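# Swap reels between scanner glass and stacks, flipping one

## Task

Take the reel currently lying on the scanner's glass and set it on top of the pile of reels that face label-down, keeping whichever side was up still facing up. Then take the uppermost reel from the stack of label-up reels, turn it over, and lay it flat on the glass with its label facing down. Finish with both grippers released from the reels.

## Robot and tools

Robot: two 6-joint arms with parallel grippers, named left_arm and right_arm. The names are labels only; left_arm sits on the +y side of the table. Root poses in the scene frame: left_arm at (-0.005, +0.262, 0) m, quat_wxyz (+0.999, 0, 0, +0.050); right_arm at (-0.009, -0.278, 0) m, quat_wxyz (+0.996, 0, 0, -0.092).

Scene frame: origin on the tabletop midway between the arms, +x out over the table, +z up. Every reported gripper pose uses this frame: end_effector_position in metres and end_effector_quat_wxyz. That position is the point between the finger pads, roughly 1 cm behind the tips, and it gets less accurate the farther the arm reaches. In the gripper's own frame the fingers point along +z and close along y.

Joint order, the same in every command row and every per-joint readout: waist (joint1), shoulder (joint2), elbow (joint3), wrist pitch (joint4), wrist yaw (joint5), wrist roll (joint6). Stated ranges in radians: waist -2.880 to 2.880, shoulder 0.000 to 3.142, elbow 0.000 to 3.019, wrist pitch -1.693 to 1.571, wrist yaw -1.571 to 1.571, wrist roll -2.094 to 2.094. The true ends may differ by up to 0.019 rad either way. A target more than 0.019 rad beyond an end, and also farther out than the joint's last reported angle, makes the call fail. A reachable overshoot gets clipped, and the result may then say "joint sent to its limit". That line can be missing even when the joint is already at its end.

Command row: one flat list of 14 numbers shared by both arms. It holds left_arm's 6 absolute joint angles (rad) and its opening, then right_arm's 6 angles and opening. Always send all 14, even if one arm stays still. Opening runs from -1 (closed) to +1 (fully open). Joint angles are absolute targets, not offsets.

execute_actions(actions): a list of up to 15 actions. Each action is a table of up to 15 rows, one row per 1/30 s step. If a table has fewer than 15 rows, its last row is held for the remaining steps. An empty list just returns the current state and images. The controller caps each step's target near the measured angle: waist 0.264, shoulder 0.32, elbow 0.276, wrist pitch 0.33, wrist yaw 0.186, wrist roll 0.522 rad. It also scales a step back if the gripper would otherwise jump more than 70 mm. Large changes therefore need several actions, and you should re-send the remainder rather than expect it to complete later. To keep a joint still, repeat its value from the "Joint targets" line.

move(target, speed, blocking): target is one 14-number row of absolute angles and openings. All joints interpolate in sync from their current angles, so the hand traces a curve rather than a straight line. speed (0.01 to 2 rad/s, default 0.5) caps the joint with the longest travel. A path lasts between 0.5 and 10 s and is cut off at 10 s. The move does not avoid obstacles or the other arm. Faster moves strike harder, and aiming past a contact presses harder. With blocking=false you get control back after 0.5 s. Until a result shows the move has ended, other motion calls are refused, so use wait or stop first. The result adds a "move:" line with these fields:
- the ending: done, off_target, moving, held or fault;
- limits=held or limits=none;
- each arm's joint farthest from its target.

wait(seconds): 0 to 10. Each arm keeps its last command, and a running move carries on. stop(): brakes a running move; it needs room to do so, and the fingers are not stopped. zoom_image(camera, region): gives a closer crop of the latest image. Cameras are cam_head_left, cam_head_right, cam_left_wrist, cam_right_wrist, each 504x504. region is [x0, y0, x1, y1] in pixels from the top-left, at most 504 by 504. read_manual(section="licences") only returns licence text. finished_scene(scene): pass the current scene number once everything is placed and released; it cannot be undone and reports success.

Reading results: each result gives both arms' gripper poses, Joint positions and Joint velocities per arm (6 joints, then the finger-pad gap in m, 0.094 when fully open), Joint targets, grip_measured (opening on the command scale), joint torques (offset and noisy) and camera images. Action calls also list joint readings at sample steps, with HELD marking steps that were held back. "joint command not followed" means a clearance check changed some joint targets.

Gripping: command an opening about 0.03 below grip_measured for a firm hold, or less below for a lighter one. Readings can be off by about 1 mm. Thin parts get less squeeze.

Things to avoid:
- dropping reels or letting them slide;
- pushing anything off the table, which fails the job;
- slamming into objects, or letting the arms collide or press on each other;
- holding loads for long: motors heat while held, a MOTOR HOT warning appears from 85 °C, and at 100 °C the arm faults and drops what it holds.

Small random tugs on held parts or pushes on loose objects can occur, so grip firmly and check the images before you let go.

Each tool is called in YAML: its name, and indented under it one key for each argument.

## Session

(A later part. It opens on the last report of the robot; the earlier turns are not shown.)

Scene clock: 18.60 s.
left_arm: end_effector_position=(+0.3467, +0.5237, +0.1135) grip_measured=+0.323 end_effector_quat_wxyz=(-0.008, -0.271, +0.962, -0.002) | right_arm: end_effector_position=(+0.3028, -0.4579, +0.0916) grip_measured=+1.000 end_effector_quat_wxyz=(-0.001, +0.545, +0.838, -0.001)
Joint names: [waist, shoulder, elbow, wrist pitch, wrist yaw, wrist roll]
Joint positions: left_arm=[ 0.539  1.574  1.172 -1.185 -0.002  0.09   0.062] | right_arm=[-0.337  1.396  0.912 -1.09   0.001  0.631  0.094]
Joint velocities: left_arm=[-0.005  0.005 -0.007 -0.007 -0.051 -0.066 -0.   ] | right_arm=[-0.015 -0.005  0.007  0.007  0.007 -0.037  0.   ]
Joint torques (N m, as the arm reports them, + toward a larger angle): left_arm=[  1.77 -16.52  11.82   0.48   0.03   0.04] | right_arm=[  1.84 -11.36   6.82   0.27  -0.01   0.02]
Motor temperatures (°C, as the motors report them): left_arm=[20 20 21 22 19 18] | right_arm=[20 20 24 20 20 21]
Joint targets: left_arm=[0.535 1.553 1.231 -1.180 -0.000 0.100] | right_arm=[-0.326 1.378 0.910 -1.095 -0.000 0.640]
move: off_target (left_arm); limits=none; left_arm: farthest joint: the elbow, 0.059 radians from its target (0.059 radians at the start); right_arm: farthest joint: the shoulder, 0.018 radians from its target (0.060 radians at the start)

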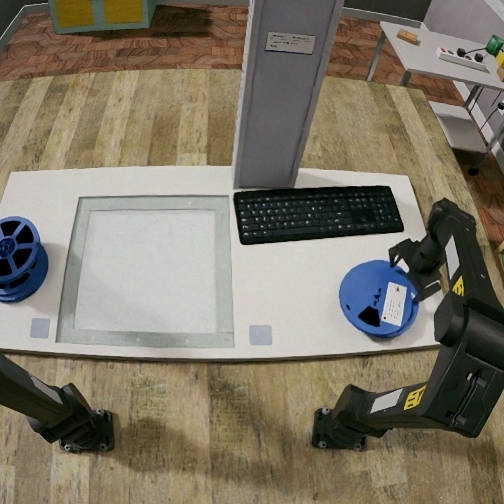

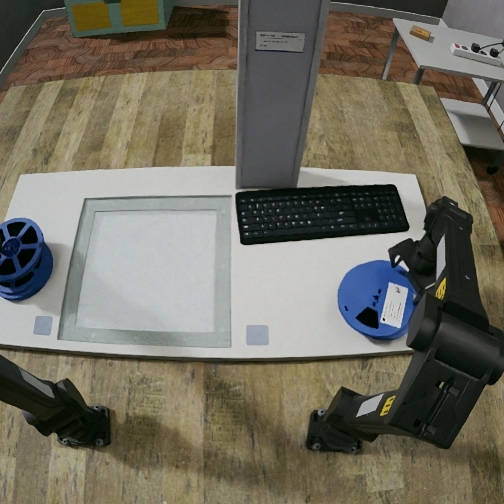

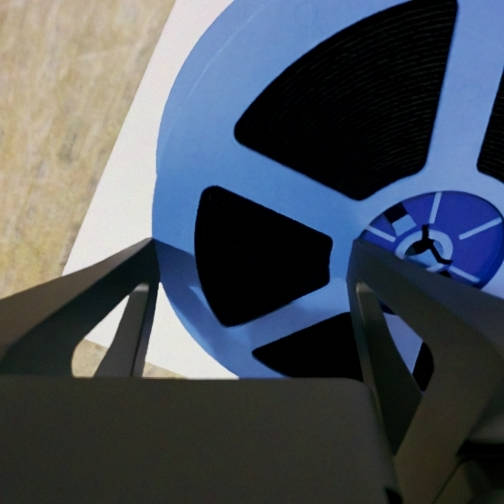

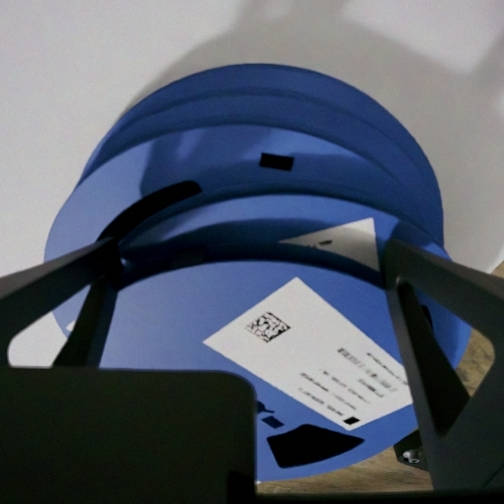

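move:
  target: [0.535,1.613,1.133,-1.092,0,0.1,0.305,-0.306,1.35,0.885,-1.095,0,0.66,1]
  speed: 0.15

zoom_image:
  camera: "cam_head_right"
  region: [0, 200, 100, 320]

Scene clock: 19.80 s.
left_arm: end_effector_position=(+0.3484, +0.5249, +0.0849) grip_measured=+0.323 end_effector_quat_wxyz=(-0.005, -0.271, +0.963, -0.001) | right_arm: end_effector_position=(+0.2983, -0.4470, +0.0933) grip_measured=+1.000 end_effector_quat_wxyz=(+0.001, +0.545, +0.839, -0.001)
Joint names: [waist, shoulder, elbow, wrist pitch, wrist yaw, wrist roll]
Joint positions: left_arm=[ 0.539  1.608  1.131 -1.104 -0.002  0.091  0.062] | right_arm=[-0.317  1.366  0.888 -1.09   0.001  0.65   0.094]
Joint velocities: left_arm=[-0.005 -0.034 -0.002 -0.002 -0.051 -0.037  0.001] | right_arm=[-0.015 -0.005 -0.012  0.017 -0.007 -0.022  0.   ]
Joint torques (N m, as the arm reports them, + toward a larger angle): left_arm=[  1.93 -14.21   7.67   0.73   0.04   0.  ] | right_arm=[  1.8  -10.74   6.86   0.28   0.     0.02]
Motor temperatures (°C, as the motors report them): left_arm=[20 20 21 22 19 18] | right_arm=[20 20 24 20 20 21]
Joint targets: left_arm=[0.535 1.613 1.133 -1.092 -0.000 0.100] | right_arm=[-0.306 1.350 0.885 -1.095 0.000 0.660]
move: done; limits=none; left_arm: farthest joint: the wrist pitch, 0.012 radians from its target (0.093 radians at the start); right_arm: farthest joint: the shoulder, 0.016 radians from its target (0.046 radians at the start)

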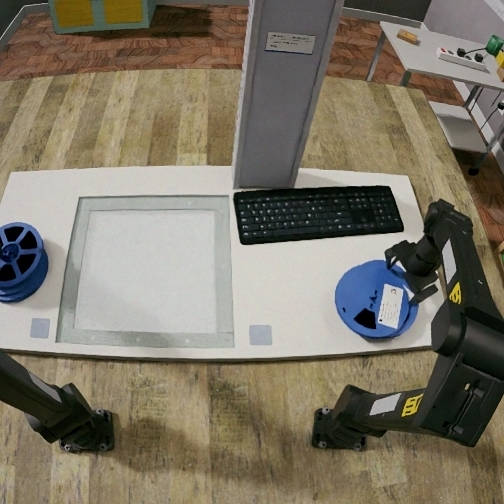

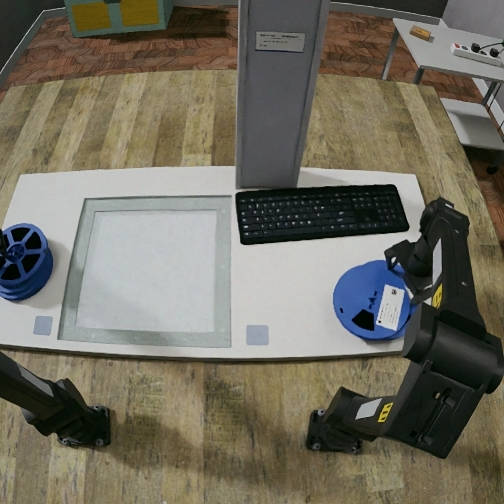

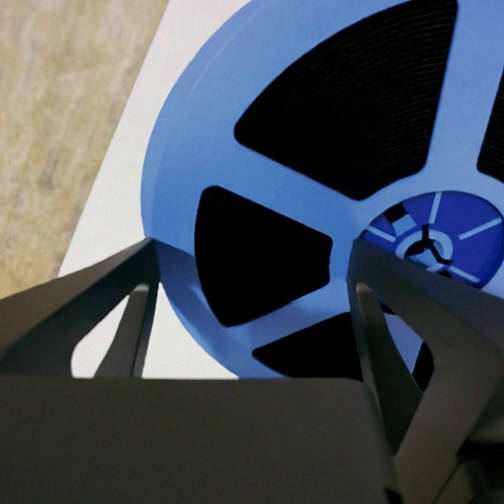

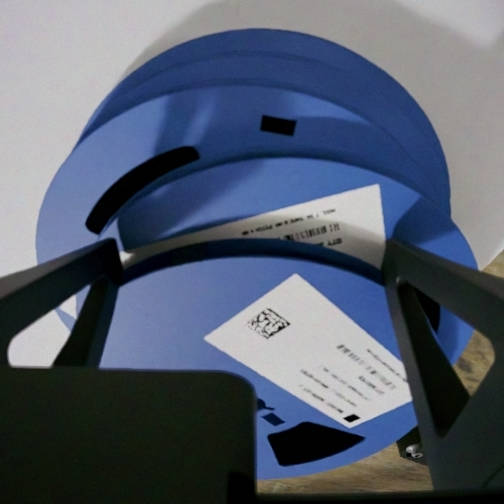

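Region (0, 200, 100, 320) of cam_head_right's 504x504 image, scaled by 4.200, with more detail than that image has.

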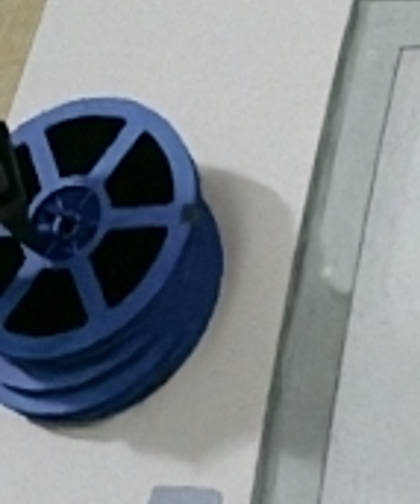

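move:
  target: [0.563,1.622,1.12,-1.07,0,0.1,0.305,-0.306,1.35,0.885,-1.095,0,0.66,1]
  speed: 0.07

Scene clock: 20.87 s.
left_arm: end_effector_position=(+0.3438, +0.5314, +0.0786) grip_measured=+0.323 end_effector_quat_wxyz=(-0.003, -0.280, +0.960, -0.000) | right_arm: end_effector_position=(+0.2983, -0.4470, +0.0933) grip_measured=+1.000 end_effector_quat_wxyz=(+0.001, +0.545, +0.839, -0.001)
Joint names: [waist, shoulder, elbow, wrist pitch, wrist yaw, wrist roll]
Joint positions: left_arm=[ 0.557  1.614  1.119 -1.082 -0.002  0.091  0.062] | right_arm=[-0.317  1.366  0.888 -1.09   0.001  0.65   0.094]
Joint velocities: left_arm=[ 0.005 -0.015 -0.002  0.022  0.022  0.022 -0.   ] | right_arm=[-0.005  0.005  0.012 -0.002 -0.007 -0.022  0.   ]
Joint torques (N m, as the arm reports them, + toward a larger angle): left_arm=[  2.72 -14.06   7.47   0.76   0.04   0.01] | right_arm=[  1.79 -10.69   6.83   0.27   0.     0.02]
Motor temperatures (°C, as the motors report them): left_arm=[20 20 21 22 19 18] | right_arm=[20 20 24 20 20 21]
Joint targets: left_arm=[0.563 1.622 1.120 -1.070 0.000 0.100] | right_arm=[-0.306 1.350 0.885 -1.095 -0.000 0.660]
move: done; limits=none; left_arm: farthest joint: the wrist pitch, 0.012 radians from its target (0.034 radians at the start); right_arm: farthest joint: the shoulder, 0.016 radians from its target (0.016 radians at the start)

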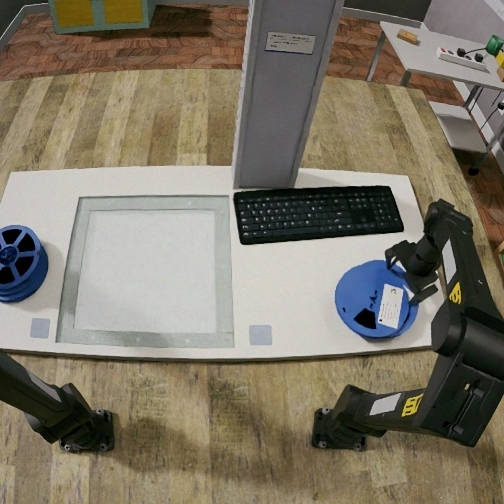

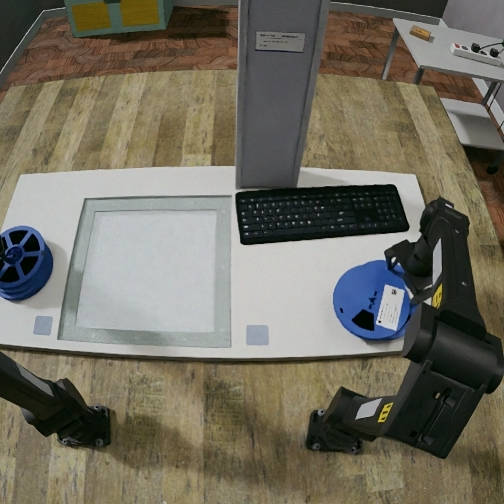

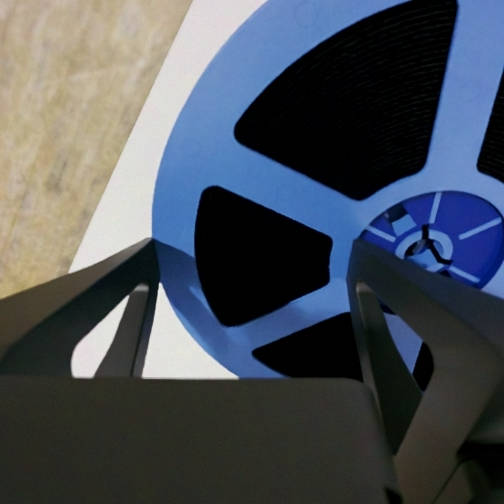

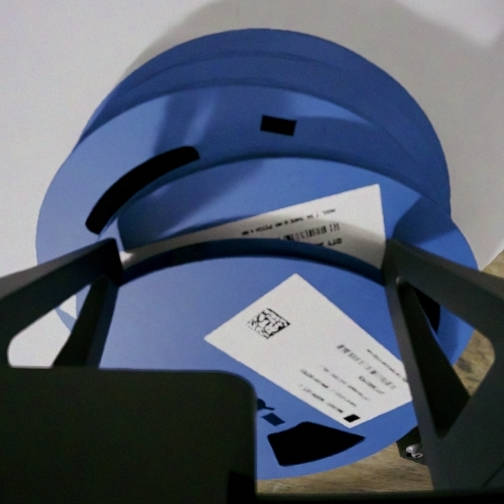

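Lower further until contact.

move:
  target: [0.565,1.632,1.108,-1.05,0,0.1,0.305,-0.306,1.35,0.885,-1.095,0,0.66,1]
  speed: 0.07

Scene clock: 21.73 s.
left_arm: end_effector_position=(+0.3439, +0.5311, +0.0742) grip_measured=+0.323 end_effector_quat_wxyz=(-0.001, -0.277, +0.961, -0.001) | right_arm: end_effector_position=(+0.2983, -0.4470, +0.0933) grip_measured=+1.000 end_effector_quat_wxyz=(+0.001, +0.545, +0.839, -0.001)
Joint names: [waist, shoulder, elbow, wrist pitch, wrist yaw, wrist roll]
Joint positions: left_arm=[ 0.558  1.618  1.111 -1.067  0.001  0.096  0.062] | right_arm=[-0.317  1.366  0.888 -1.09   0.001  0.65   0.094]
Joint velocities: left_arm=[-0.005 -0.005  0.007 -0.002 -0.022 -0.051 -0.002] | right_arm=[ 0.005 -0.015 -0.007  0.012 -0.037 -0.022  0.   ]
Joint torques (N m, as the arm reports them, + toward a larger angle): left_arm=[  2.92 -13.3    7.21   0.92  -0.08  -0.04] | right_arm=[  1.78 -10.68   6.83   0.27   0.     0.03]
Motor temperatures (°C, as the motors report them): left_arm=[20 20 21 22 19 18] | right_arm=[20 20 24 20 20 21]
Joint targets: left_arm=[0.565 1.632 1.108 -1.050 0.000 0.100] | right_arm=[-0.306 1.350 0.885 -1.095 0.000 0.660]
move: done; limits=none; left_arm: farthest joint: the wrist pitch, 0.017 radians from its target (0.032 radians at the start); right_arm: farthest joint: the shoulder, 0.016 radians from its target (0.016 radians at the start)

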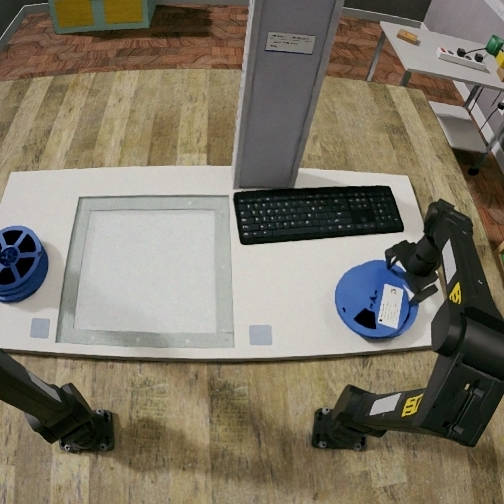

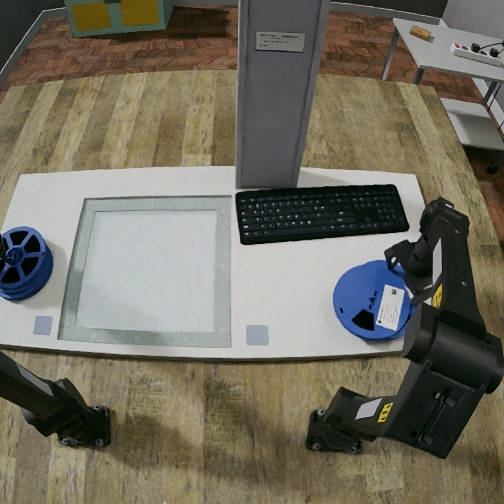

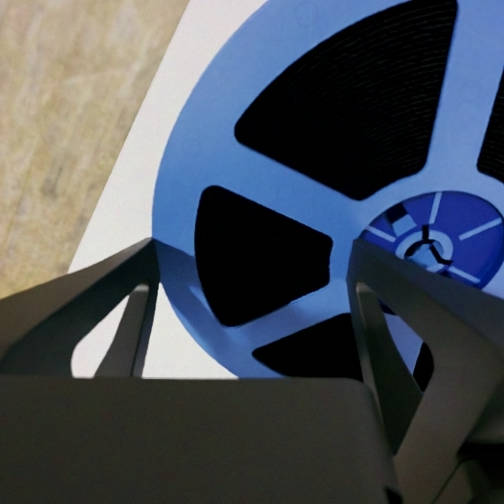

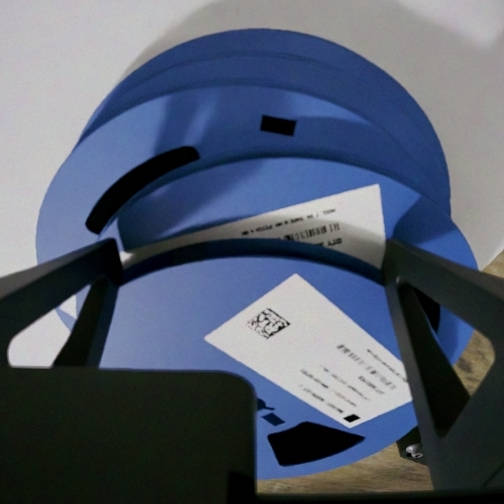

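execute_actions:
  actions:
    - [[0.56,1.618,1.13,-1.06,0,0.1,0.6,-0.317,1.35,0.885,-1.095,0,0.66,1]]

move:
  target: [0.56,1.53,1.24,-1.2,0,0.1,0.6,-0.317,1.35,0.885,-1.095,0,0.66,1]
  speed: 0.4

move:
  target: [-1.268,1.55,0.63,0.8,0,-1.575,0.0,-0.317,1.35,0.885,-1.095,0,0.66,1]
  speed: 1.3

move:
  target: [-1.268,1.88,0.61,1.155,0,-1.575,0.0,-0.317,1.35,0.885,-1.095,0,0.66,1]
  speed: 0.5

Scene clock: 23.10 s.
left_arm: end_effector_position=(+0.3440, +0.5311, +0.0742) grip_measured=+0.597 end_effector_quat_wxyz=(-0.001, -0.277, +0.961, -0.001) | right_arm: end_effector_position=(+0.2983, -0.4470, +0.0933) grip_measured=+1.000 end_effector_quat_wxyz=(+0.001, +0.545, +0.839, -0.001)
Joint names: [waist, shoulder, elbow, wrist pitch, wrist yaw, wrist roll]
Joint positions: left_arm=[ 0.558  1.618  1.111 -1.066  0.001  0.096  0.075] | right_arm=[-0.317  1.366  0.888 -1.09   0.001  0.65   0.094]
Joint velocities: left_arm=[-0.005 -0.015  0.002  0.002 -0.007  0.051 -0.   ] | right_arm=[-0.015 -0.005  0.012 -0.017 -0.022  0.022  0.   ]
Joint torques (N m, as the arm reports them, + toward a larger angle): left_arm=[  2.45 -14.66   8.74   0.55  -0.09  -0.05] | right_arm=[  1.08 -10.68   6.84   0.27   0.     0.02]
Motor temperatures (°C, as the motors report them): left_arm=[20 20 21 22 19 18] | right_arm=[20 20 24 20 20 21]
Joint targets: left_arm=[0.560 1.618 1.130 -1.060 0.000 0.100] | right_arm=[-0.317 1.350 0.885 -1.095 0.000 0.660]
Step readings (joint positions):
0: left_arm=[0.558 1.618 1.111 -1.066 0.001 0.096] | right_arm=[-0.317 1.366 0.888 -1.090 0.001 0.650]
1: left_arm=[0.558 1.618 1.111 -1.066 0.001 0.096] | right_arm=[-0.317 1.366 0.888 -1.090 0.001 0.650]
2: left_arm=[0.558 1.618 1.111 -1.066 0.001 0.096] | right_arm=[-0.317 1.366 0.888 -1.090 0.001 0.650]
4: left_arm=[0.558 1.618 1.111 -1.066 0.001 0.096] | right_arm=[-0.317 1.366 0.888 -1.090 0.001 0.650]
8: left_arm=[0.558 1.618 1.111 -1.066 0.001 0.096] | right_arm=[-0.317 1.366 0.888 -1.090 0.001 0.650]
15: Joint positions above

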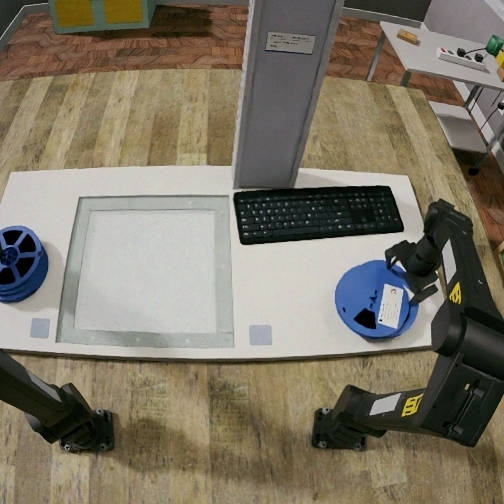

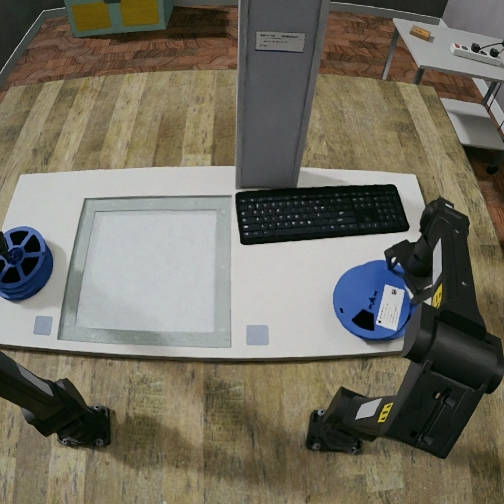

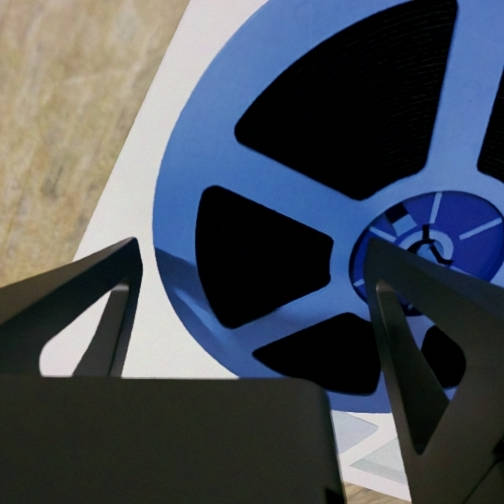

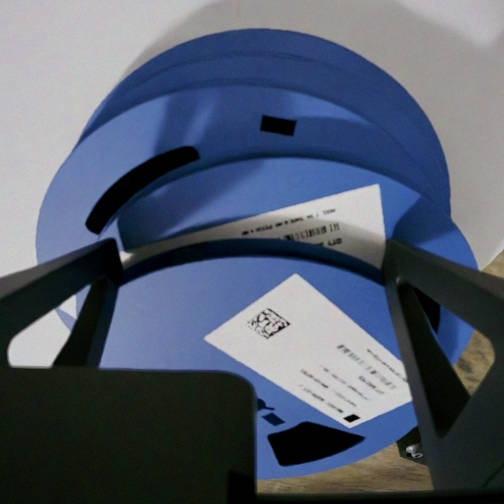

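Scene clock: 24.07 s.
left_arm: end_effector_position=(+0.3481, +0.5343, +0.1380) grip_measured=+0.597 end_effector_quat_wxyz=(+0.018, -0.277, +0.961, +0.007) | right_arm: end_effector_position=(+0.2983, -0.4470, +0.0933) grip_measured=+1.000 end_effector_quat_wxyz=(+0.001, +0.545, +0.839, -0.001)
Joint names: [waist, shoulder, elbow, wrist pitch, wrist yaw, wrist roll]
Joint positions: left_arm=[ 0.558  1.535  1.195 -1.191  0.001  0.096  0.075] | right_arm=[-0.317  1.366  0.888 -1.09   0.001  0.65   0.094]
Joint velocities: left_arm=[-0.005 -0.015 -0.002 -0.007  0.066  0.037  0.   ] | right_arm=[-0.015  0.005 -0.007  0.007  0.007 -0.037  0.   ]
Joint torques (N m, as the arm reports them, + toward a larger angle): left_arm=[  2.44 -15.08  11.13   0.09  -0.09  -0.05] | right_arm=[  1.07 -10.7    6.83   0.28   0.     0.02]
Motor temperatures (°C, as the motors report them): left_arm=[20 20 21 22 19 18] | right_arm=[20 20 24 20 20 21]
Joint targets: left_arm=[0.560 1.530 1.240 -1.200 0.000 0.100] | right_arm=[-0.317 1.350 0.885 -1.095 0.000 0.660]
move: off_target (left_arm); limits=none; left_arm: farthest joint: the elbow, 0.045 radians from its target (0.129 radians at the start); right_arm: farthest joint: the shoulder, 0.016 radians from its target (0.016 radians at the start)

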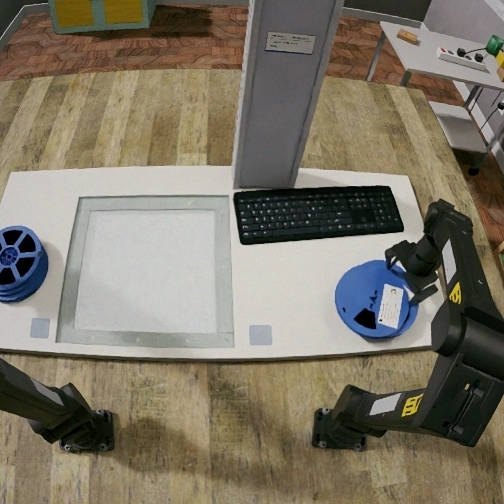

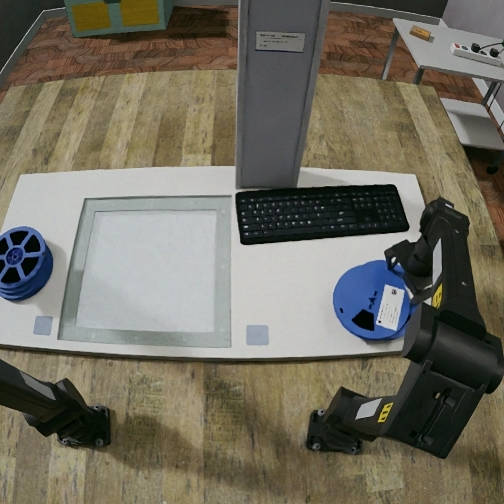

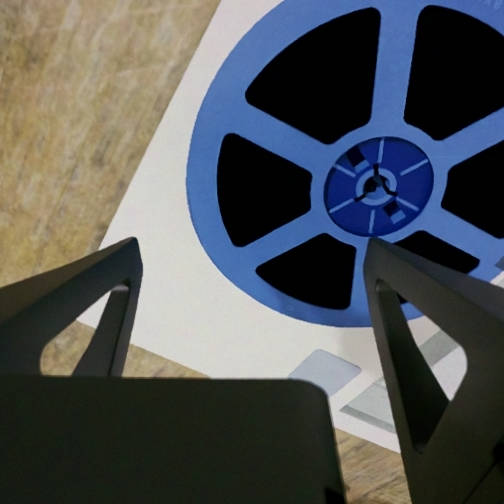

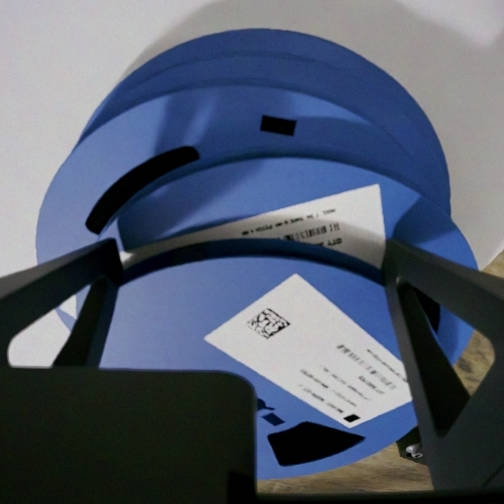

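Scene clock: 26.60 s.
left_arm: end_effector_position=(+0.2103, -0.2516, +0.1794) grip_measured=+0.003 end_effector_quat_wxyz=(+0.132, -0.146, +0.736, -0.647) | right_arm: end_effector_position=(+0.2983, -0.4470, +0.0933) grip_measured=+1.000 end_effector_quat_wxyz=(+0.001, +0.545, +0.839, -0.001)
Joint names: [waist, shoulder, elbow, wrist pitch, wrist yaw, wrist roll]
Joint positions: left_arm=[-1.273  1.538  0.632  0.778  0.001 -1.566  0.047] | right_arm=[-0.317  1.366  0.888 -1.09   0.001  0.65   0.094]
Joint velocities: left_arm=[-0.015  0.005 -0.007  0.002 -0.051  0.022 -0.001] | right_arm=[-0.005 -0.005  0.012 -0.002 -0.007  0.007  0.   ]
Joint torques (N m, as the arm reports them, + toward a larger angle): left_arm=[  2.7  -11.15   6.55   2.54  -0.1   -0.08] | right_arm=[  1.06 -10.64   6.83   0.28   0.     0.03]
Motor temperatures (°C, as the motors report them): left_arm=[20 20 21 22 19 18] | right_arm=[20 20 24 20 20 21]
Joint targets: left_arm=[-1.268 1.550 0.630 0.800 0.000 -1.575] | right_arm=[-0.317 1.350 0.885 -1.095 -0.000 0.660]
move: off_target (left_arm); limits=none; left_arm: farthest joint: the wrist pitch, 0.022 radians from its target (1.991 radians at the start); right_arm: farthest joint: the shoulder, 0.016 radians from its target (0.016 radians at the start)

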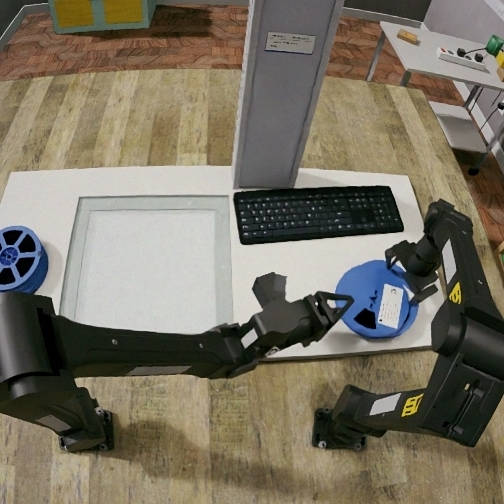

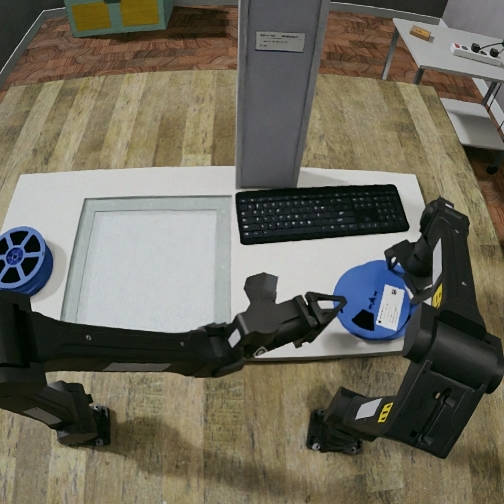

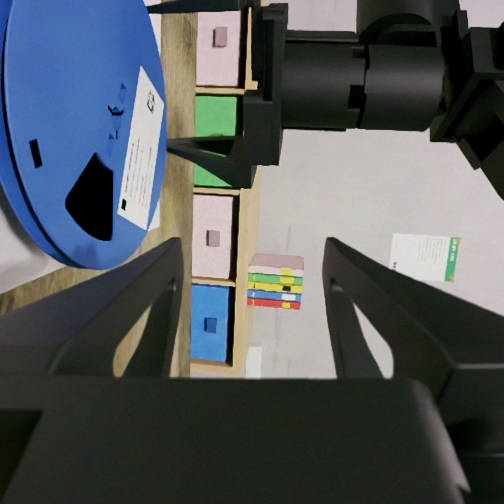

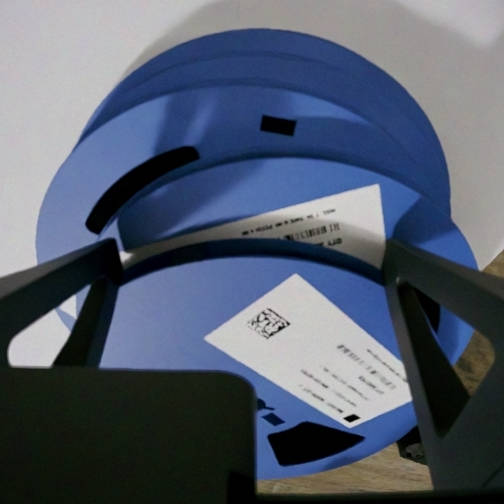

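Scene clock: 27.90 s.
left_arm: end_effector_position=(+0.2111, -0.2535, +0.0730) grip_measured=+0.002 end_effector_quat_wxyz=(+0.131, -0.147, +0.739, -0.645) | right_arm: end_effector_position=(+0.2983, -0.4470, +0.0933) grip_measured=+1.000 end_effector_quat_wxyz=(+0.001, +0.545, +0.839, -0.001)
Joint names: [waist, shoulder, elbow, wrist pitch, wrist yaw, wrist roll]
Joint positions: left_arm=[-1.273  1.879  0.611  1.133  0.001 -1.567  0.047] | right_arm=[-0.317  1.366  0.888 -1.09   0.001  0.65   0.094]
Joint velocities: left_arm=[-0.005 -0.005  0.007 -0.017  0.022  0.037  0.   ] | right_arm=[-0.005  0.015  0.017 -0.017 -0.022  0.007  0.   ]
Joint torques (N m, as the arm reports them, + toward a larger angle): left_arm=[  2.68 -14.26   4.23   2.55  -0.11  -0.08] | right_arm=[  1.08 -10.69   6.83   0.27   0.     0.02]
Motor temperatures (°C, as the motors report them): left_arm=[20 20 21 22 19 18] | right_arm=[20 20 24 20 20 21]
Joint targets: left_arm=[-1.268 1.880 0.610 1.155 -0.000 -1.575] | right_arm=[-0.317 1.350 0.885 -1.095 0.000 0.660]
move: off_target (left_arm); limits=none; left_arm: farthest joint: the wrist pitch, 0.022 radians from its target (0.377 radians at the start); right_arm: farthest joint: the shoulder, 0.016 radians from its target (0.016 radians at the start)

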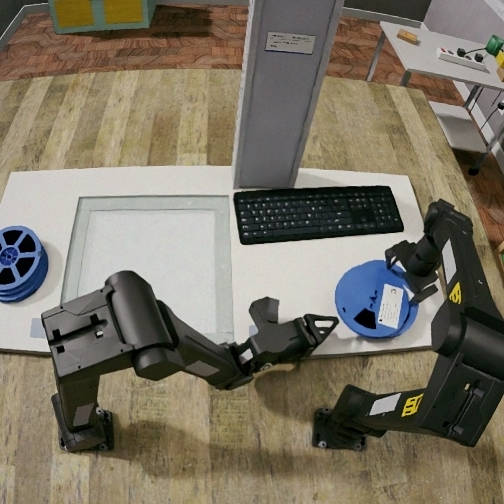

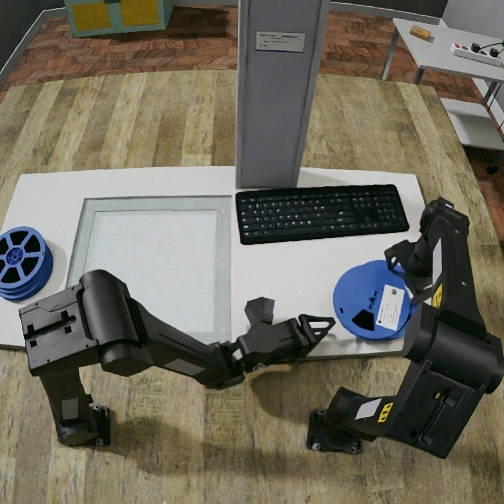

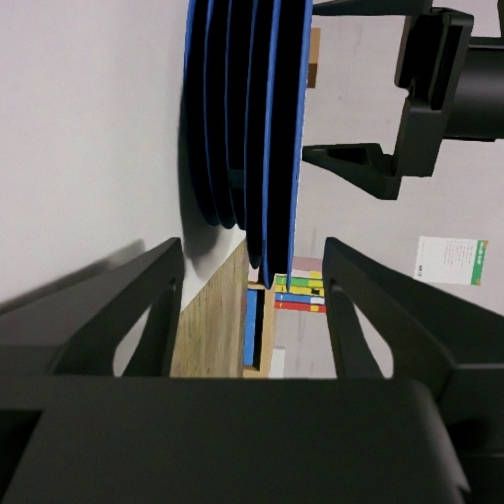

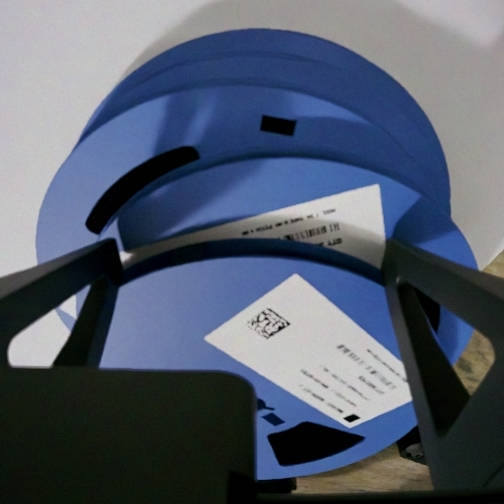

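execute_actions:
  actions:
    - [[-1.26,1.885,0.66,1.16,0,-1.575,0,-0.317,1.35,0.885,-1.095,0,0.66,1],[-1.26,1.89,0.67,1.16,0,-1.575,0,-0.317,1.35,0.885,-1.095,0,0.66,1],[-1.255,1.89,0.68,1.16,0,-1.575,0,-0.317,1.35,0.885,-1.095,0,0.66,1],[-1.255,1.895,0.69,1.15,0,-1.575,0,-0.317,1.35,0.885,-1.095,0,0.66,1],[-1.252,1.9,0.70,1.15,0,-1.575,0,-0.317,1.35,0.885,-1.095,0,0.66,1],[-1.252,1.905,0.71,1.14,0,-1.575,0,-0.317,1.35,0.885,-1.095,0,0.66,1],[-1.252,1.91,0.72,1.14,0,-1.575,0,-0.317,1.35,0.885,-1.095,0,0.66,1],[-1.252,1.916,0.73,1.135,0,-1.575,0,-0.317,1.35,0.885,-1.095,0,0.66,1],[-1.252,1.922,0.74,1.13,0,-1.575,0,-0.317,1.35,0.885,-1.095,0,0.66,1],[-1.252,1.928,0.75,1.13,0,-1.575,0,-0.317,1.35,0.885,-1.095,0,0.66,1],[-1.252,1.934,0.76,1.125,0,-1.575,0,-0.317,1.35,0.885,-1.095,0,0.66,1],[-1.252,1.94,0.77,1.125,0,-1.575,0,-0.317,1.35,0.885,-1.095,0,0.66,1],[-1.252,1.946,0.78,1.12,0,-1.575,0,-0.317,1.35,0.885,-1.095,0,0.66,1],[-1.252,1.952,0.79,1.12,0,-1.575,0,-0.317,1.35,0.885,-1.095,0,0.66,1]]
    - [[-1.252,1.958,0.80,1.117,0,-1.575,0,-0.317,1.35,0.885,-1.095,0,0.66,1]]

Scene clock: 29.60 s.
left_arm: end_effector_position=(+0.2410, -0.3005, +0.0897) grip_measured=+0.002 end_effector_quat_wxyz=(+0.142, -0.147, +0.712, -0.671) | right_arm: end_effector_position=(+0.2983, -0.4470, +0.0933) grip_measured=+1.000 end_effector_quat_wxyz=(+0.001, +0.545, +0.839, -0.001)
Joint names: [waist, shoulder, elbow, wrist pitch, wrist yaw, wrist roll]
Joint positions: left_arm=[-1.258  1.946  0.764  1.124  0.001 -1.567  0.047] | right_arm=[-0.317  1.366  0.888 -1.09   0.001  0.651  0.094]
Joint velocities: left_arm=[-0.015 -0.015 -0.002 -0.007 -0.11   0.007 -0.   ] | right_arm=[-0.024 -0.005 -0.007 -0.012  0.066  0.081  0.   ]
Joint torques (N m, as the arm reports them, + toward a larger angle): left_arm=[  2.77 -15.25   7.46   1.5   -0.1   -0.07] | right_arm=[  1.09 -10.69   6.83   0.28   0.     0.02]
Motor temperatures (°C, as the motors report them): left_arm=[20 20 21 22 19 18] | right_arm=[20 20 24 20 20 21]
Joint targets: left_arm=[-1.252 1.958 0.800 1.117 0.000 -1.575] | right_arm=[-0.317 1.350 0.885 -1.095 -0.000 0.660]
Step readings (joint positions; steps 1 to 15: 1st action; 16 to 30: 2nd action):
0: left_arm=[-1.273 1.879 0.611 1.133 0.001 -1.567] | right_arm=[-0.317 1.366 0.888 -1.090 0.001 0.650]
1: left_arm=[-1.273 1.879 0.612 1.133 0.001 -1.567] | right_arm=[-0.317 1.366 0.888 -1.090 0.001 0.650]
2: left_arm=[-1.272 1.879 0.614 1.134 0.001 -1.567] | right_arm=[-0.317 1.366 0.888 -1.090 0.001 0.650]
4: left_arm=[-1.269 1.880 0.627 1.135 0.001 -1.567] | right_arm=[-0.317 1.366 0.888 -1.090 0.001 0.650]
8: left_arm=[-1.261 1.891 0.674 1.135 0.001 -1.567] | right_arm=[-0.317 1.366 0.888 -1.090 0.001 0.650]
15: left_arm=[-1.258 1.932 0.745 1.129 0.001 -1.567] | right_arm=[-0.317 1.366 0.888 -1.090 0.001 0.651]
16: left_arm=[-1.258 1.938 0.751 1.128 0.001 -1.567] | right_arm=[-0.317 1.366 0.888 -1.090 0.001 0.651]
17: left_arm=[-1.258 1.942 0.757 1.126 0.001 -1.567] | right_arm=[-0.317 1.366 0.888 -1.090 0.001 0.651]
19: left_arm=[-1.258 1.946 0.763 1.125 0.001 -1.567] | right_arm=[-0.317 1.366 0.888 -1.090 0.001 0.651]
23: left_arm=[-1.258 1.946 0.764 1.124 0.001 -1.567] | right_arm=[-0.317 1.366 0.888 -1.090 0.001 0.651]
30: Joint positions above

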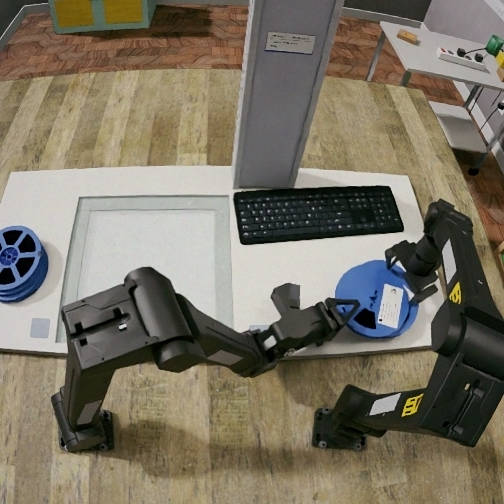

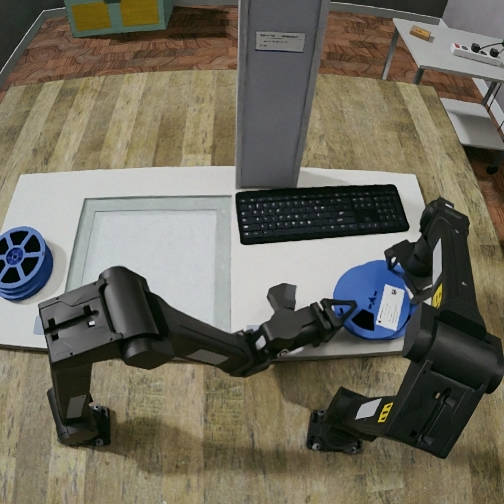

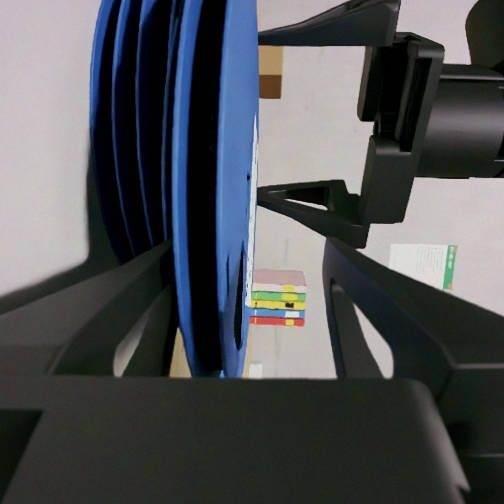

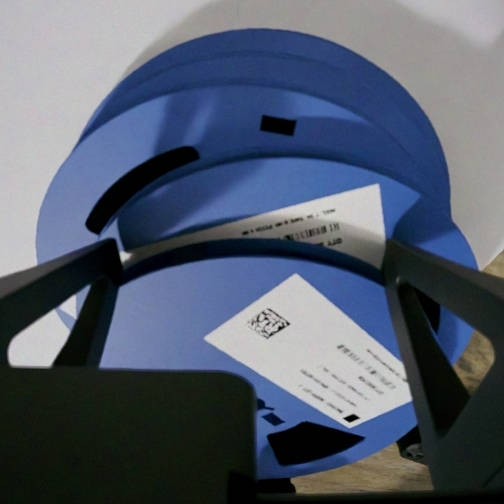

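execute_actions:
  actions:
    - [[-1.252,1.966,0.80,1.117,0,-1.575,-0.4,-0.33,1.35,0.885,-1.095,0,0.66,1]]
    - [[-1.252,1.966,0.80,1.117,0,-1.575,-0.8,-0.34,1.35,0.885,-1.095,0,0.66,1]]

Scene clock: 30.80 s.
left_arm: end_effector_position=(+0.2412, -0.3010, +0.0830) grip_measured=-0.756 end_effector_quat_wxyz=(+0.140, -0.149, +0.717, -0.667) | right_arm: end_effector_position=(+0.2959, -0.4513, +0.0933) grip_measured=+1.000 end_effector_quat_wxyz=(+0.001, +0.552, +0.834, -0.001)
Joint names: [waist, shoulder, elbow, wrist pitch, wrist yaw, wrist roll]
Joint positions: left_arm=[-1.258  1.958  0.767  1.12   0.001 -1.568  0.011] | right_arm=[-0.331  1.366  0.888 -1.09   0.001  0.654  0.094]
Joint velocities: left_arm=[-0.005 -0.005 -0.012  0.002 -0.007 -0.037  0.001] | right_arm=[-0.005 -0.005  0.002 -0.017  0.095 -0.022  0.   ]
Joint torques (N m, as the arm reports them, + toward a larger angle): left_arm=[  2.44 -15.58   7.16   1.65  -0.1   -0.06] | right_arm=[  0.41 -10.46   6.86   0.28   0.    -0.01]
Motor temperatures (°C, as the motors report them): left_arm=[20 20 21 22 19 18] | right_arm=[20 20 24 20 20 21]
Joint targets: left_arm=[-1.252 1.966 0.800 1.117 0.000 -1.575] | right_arm=[-0.340 1.350 0.885 -1.095 0.000 0.660]
Step readings (joint positions; steps 1 to 15: 1st action; 16 to 30: 2nd action):
0: left_arm=[-1.258 1.946 0.764 1.124 0.001 -1.567] | right_arm=[-0.317 1.366 0.888 -1.090 0.001 0.651]
1: left_arm=[-1.258 1.947 0.764 1.124 0.001 -1.567] | right_arm=[-0.317 1.366 0.888 -1.090 0.001 0.651]
2: left_arm=[-1.258 1.947 0.764 1.123 0.001 -1.567] | right_arm=[-0.318 1.366 0.888 -1.090 0.001 0.651]
4: left_arm=[-1.258 1.953 0.764 1.120 0.001 -1.567] | right_arm=[-0.319 1.366 0.888 -1.090 0.001 0.652]
8: left_arm=[-1.258 1.957 0.764 1.120 0.001 -1.567] | right_arm=[-0.320 1.366 0.888 -1.090 0.001 0.652]
15: left_arm=[-1.258 1.957 0.764 1.120 0.001 -1.567] | right_arm=[-0.320 1.366 0.888 -1.090 0.001 0.652]
16: left_arm=[-1.258 1.957 0.764 1.120 0.001 -1.567] | right_arm=[-0.320 1.366 0.888 -1.090 0.001 0.652]
17: left_arm=[-1.258 1.957 0.764 1.119 0.001 -1.567] | right_arm=[-0.322 1.366 0.888 -1.090 0.001 0.652]
19: left_arm=[-1.258 1.958 0.766 1.120 0.001 -1.568] | right_arm=[-0.326 1.366 0.888 -1.090 0.001 0.653]
23: left_arm=[-1.258 1.958 0.767 1.120 0.001 -1.568] | right_arm=[-0.331 1.366 0.888 -1.090 0.001 0.654]
30: Joint positions above

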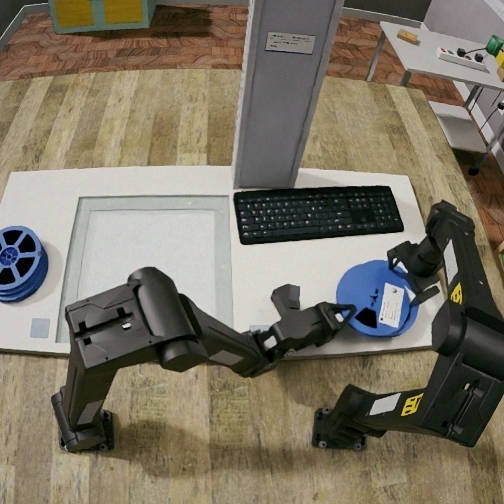

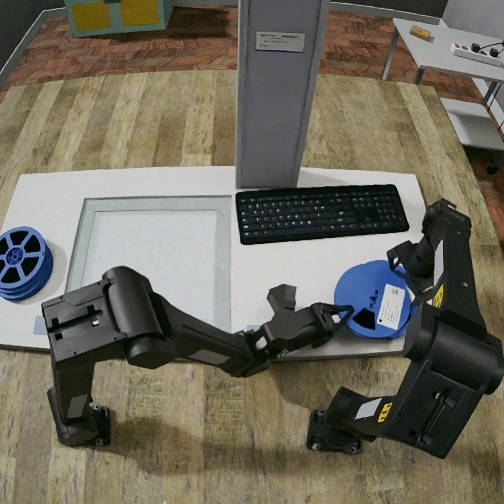

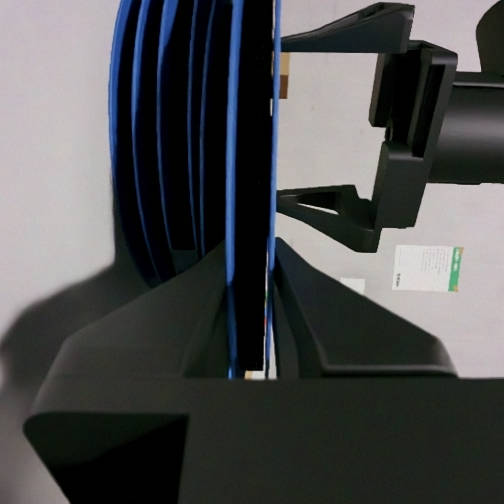

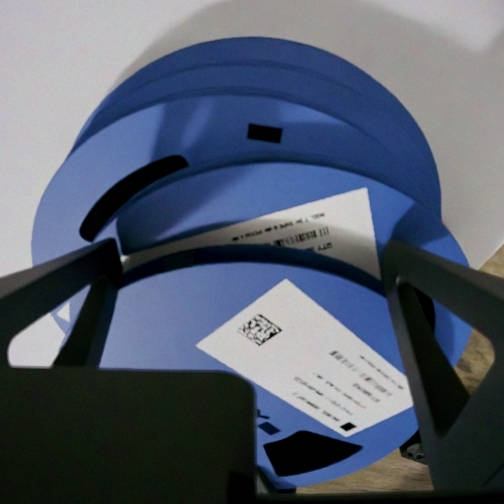

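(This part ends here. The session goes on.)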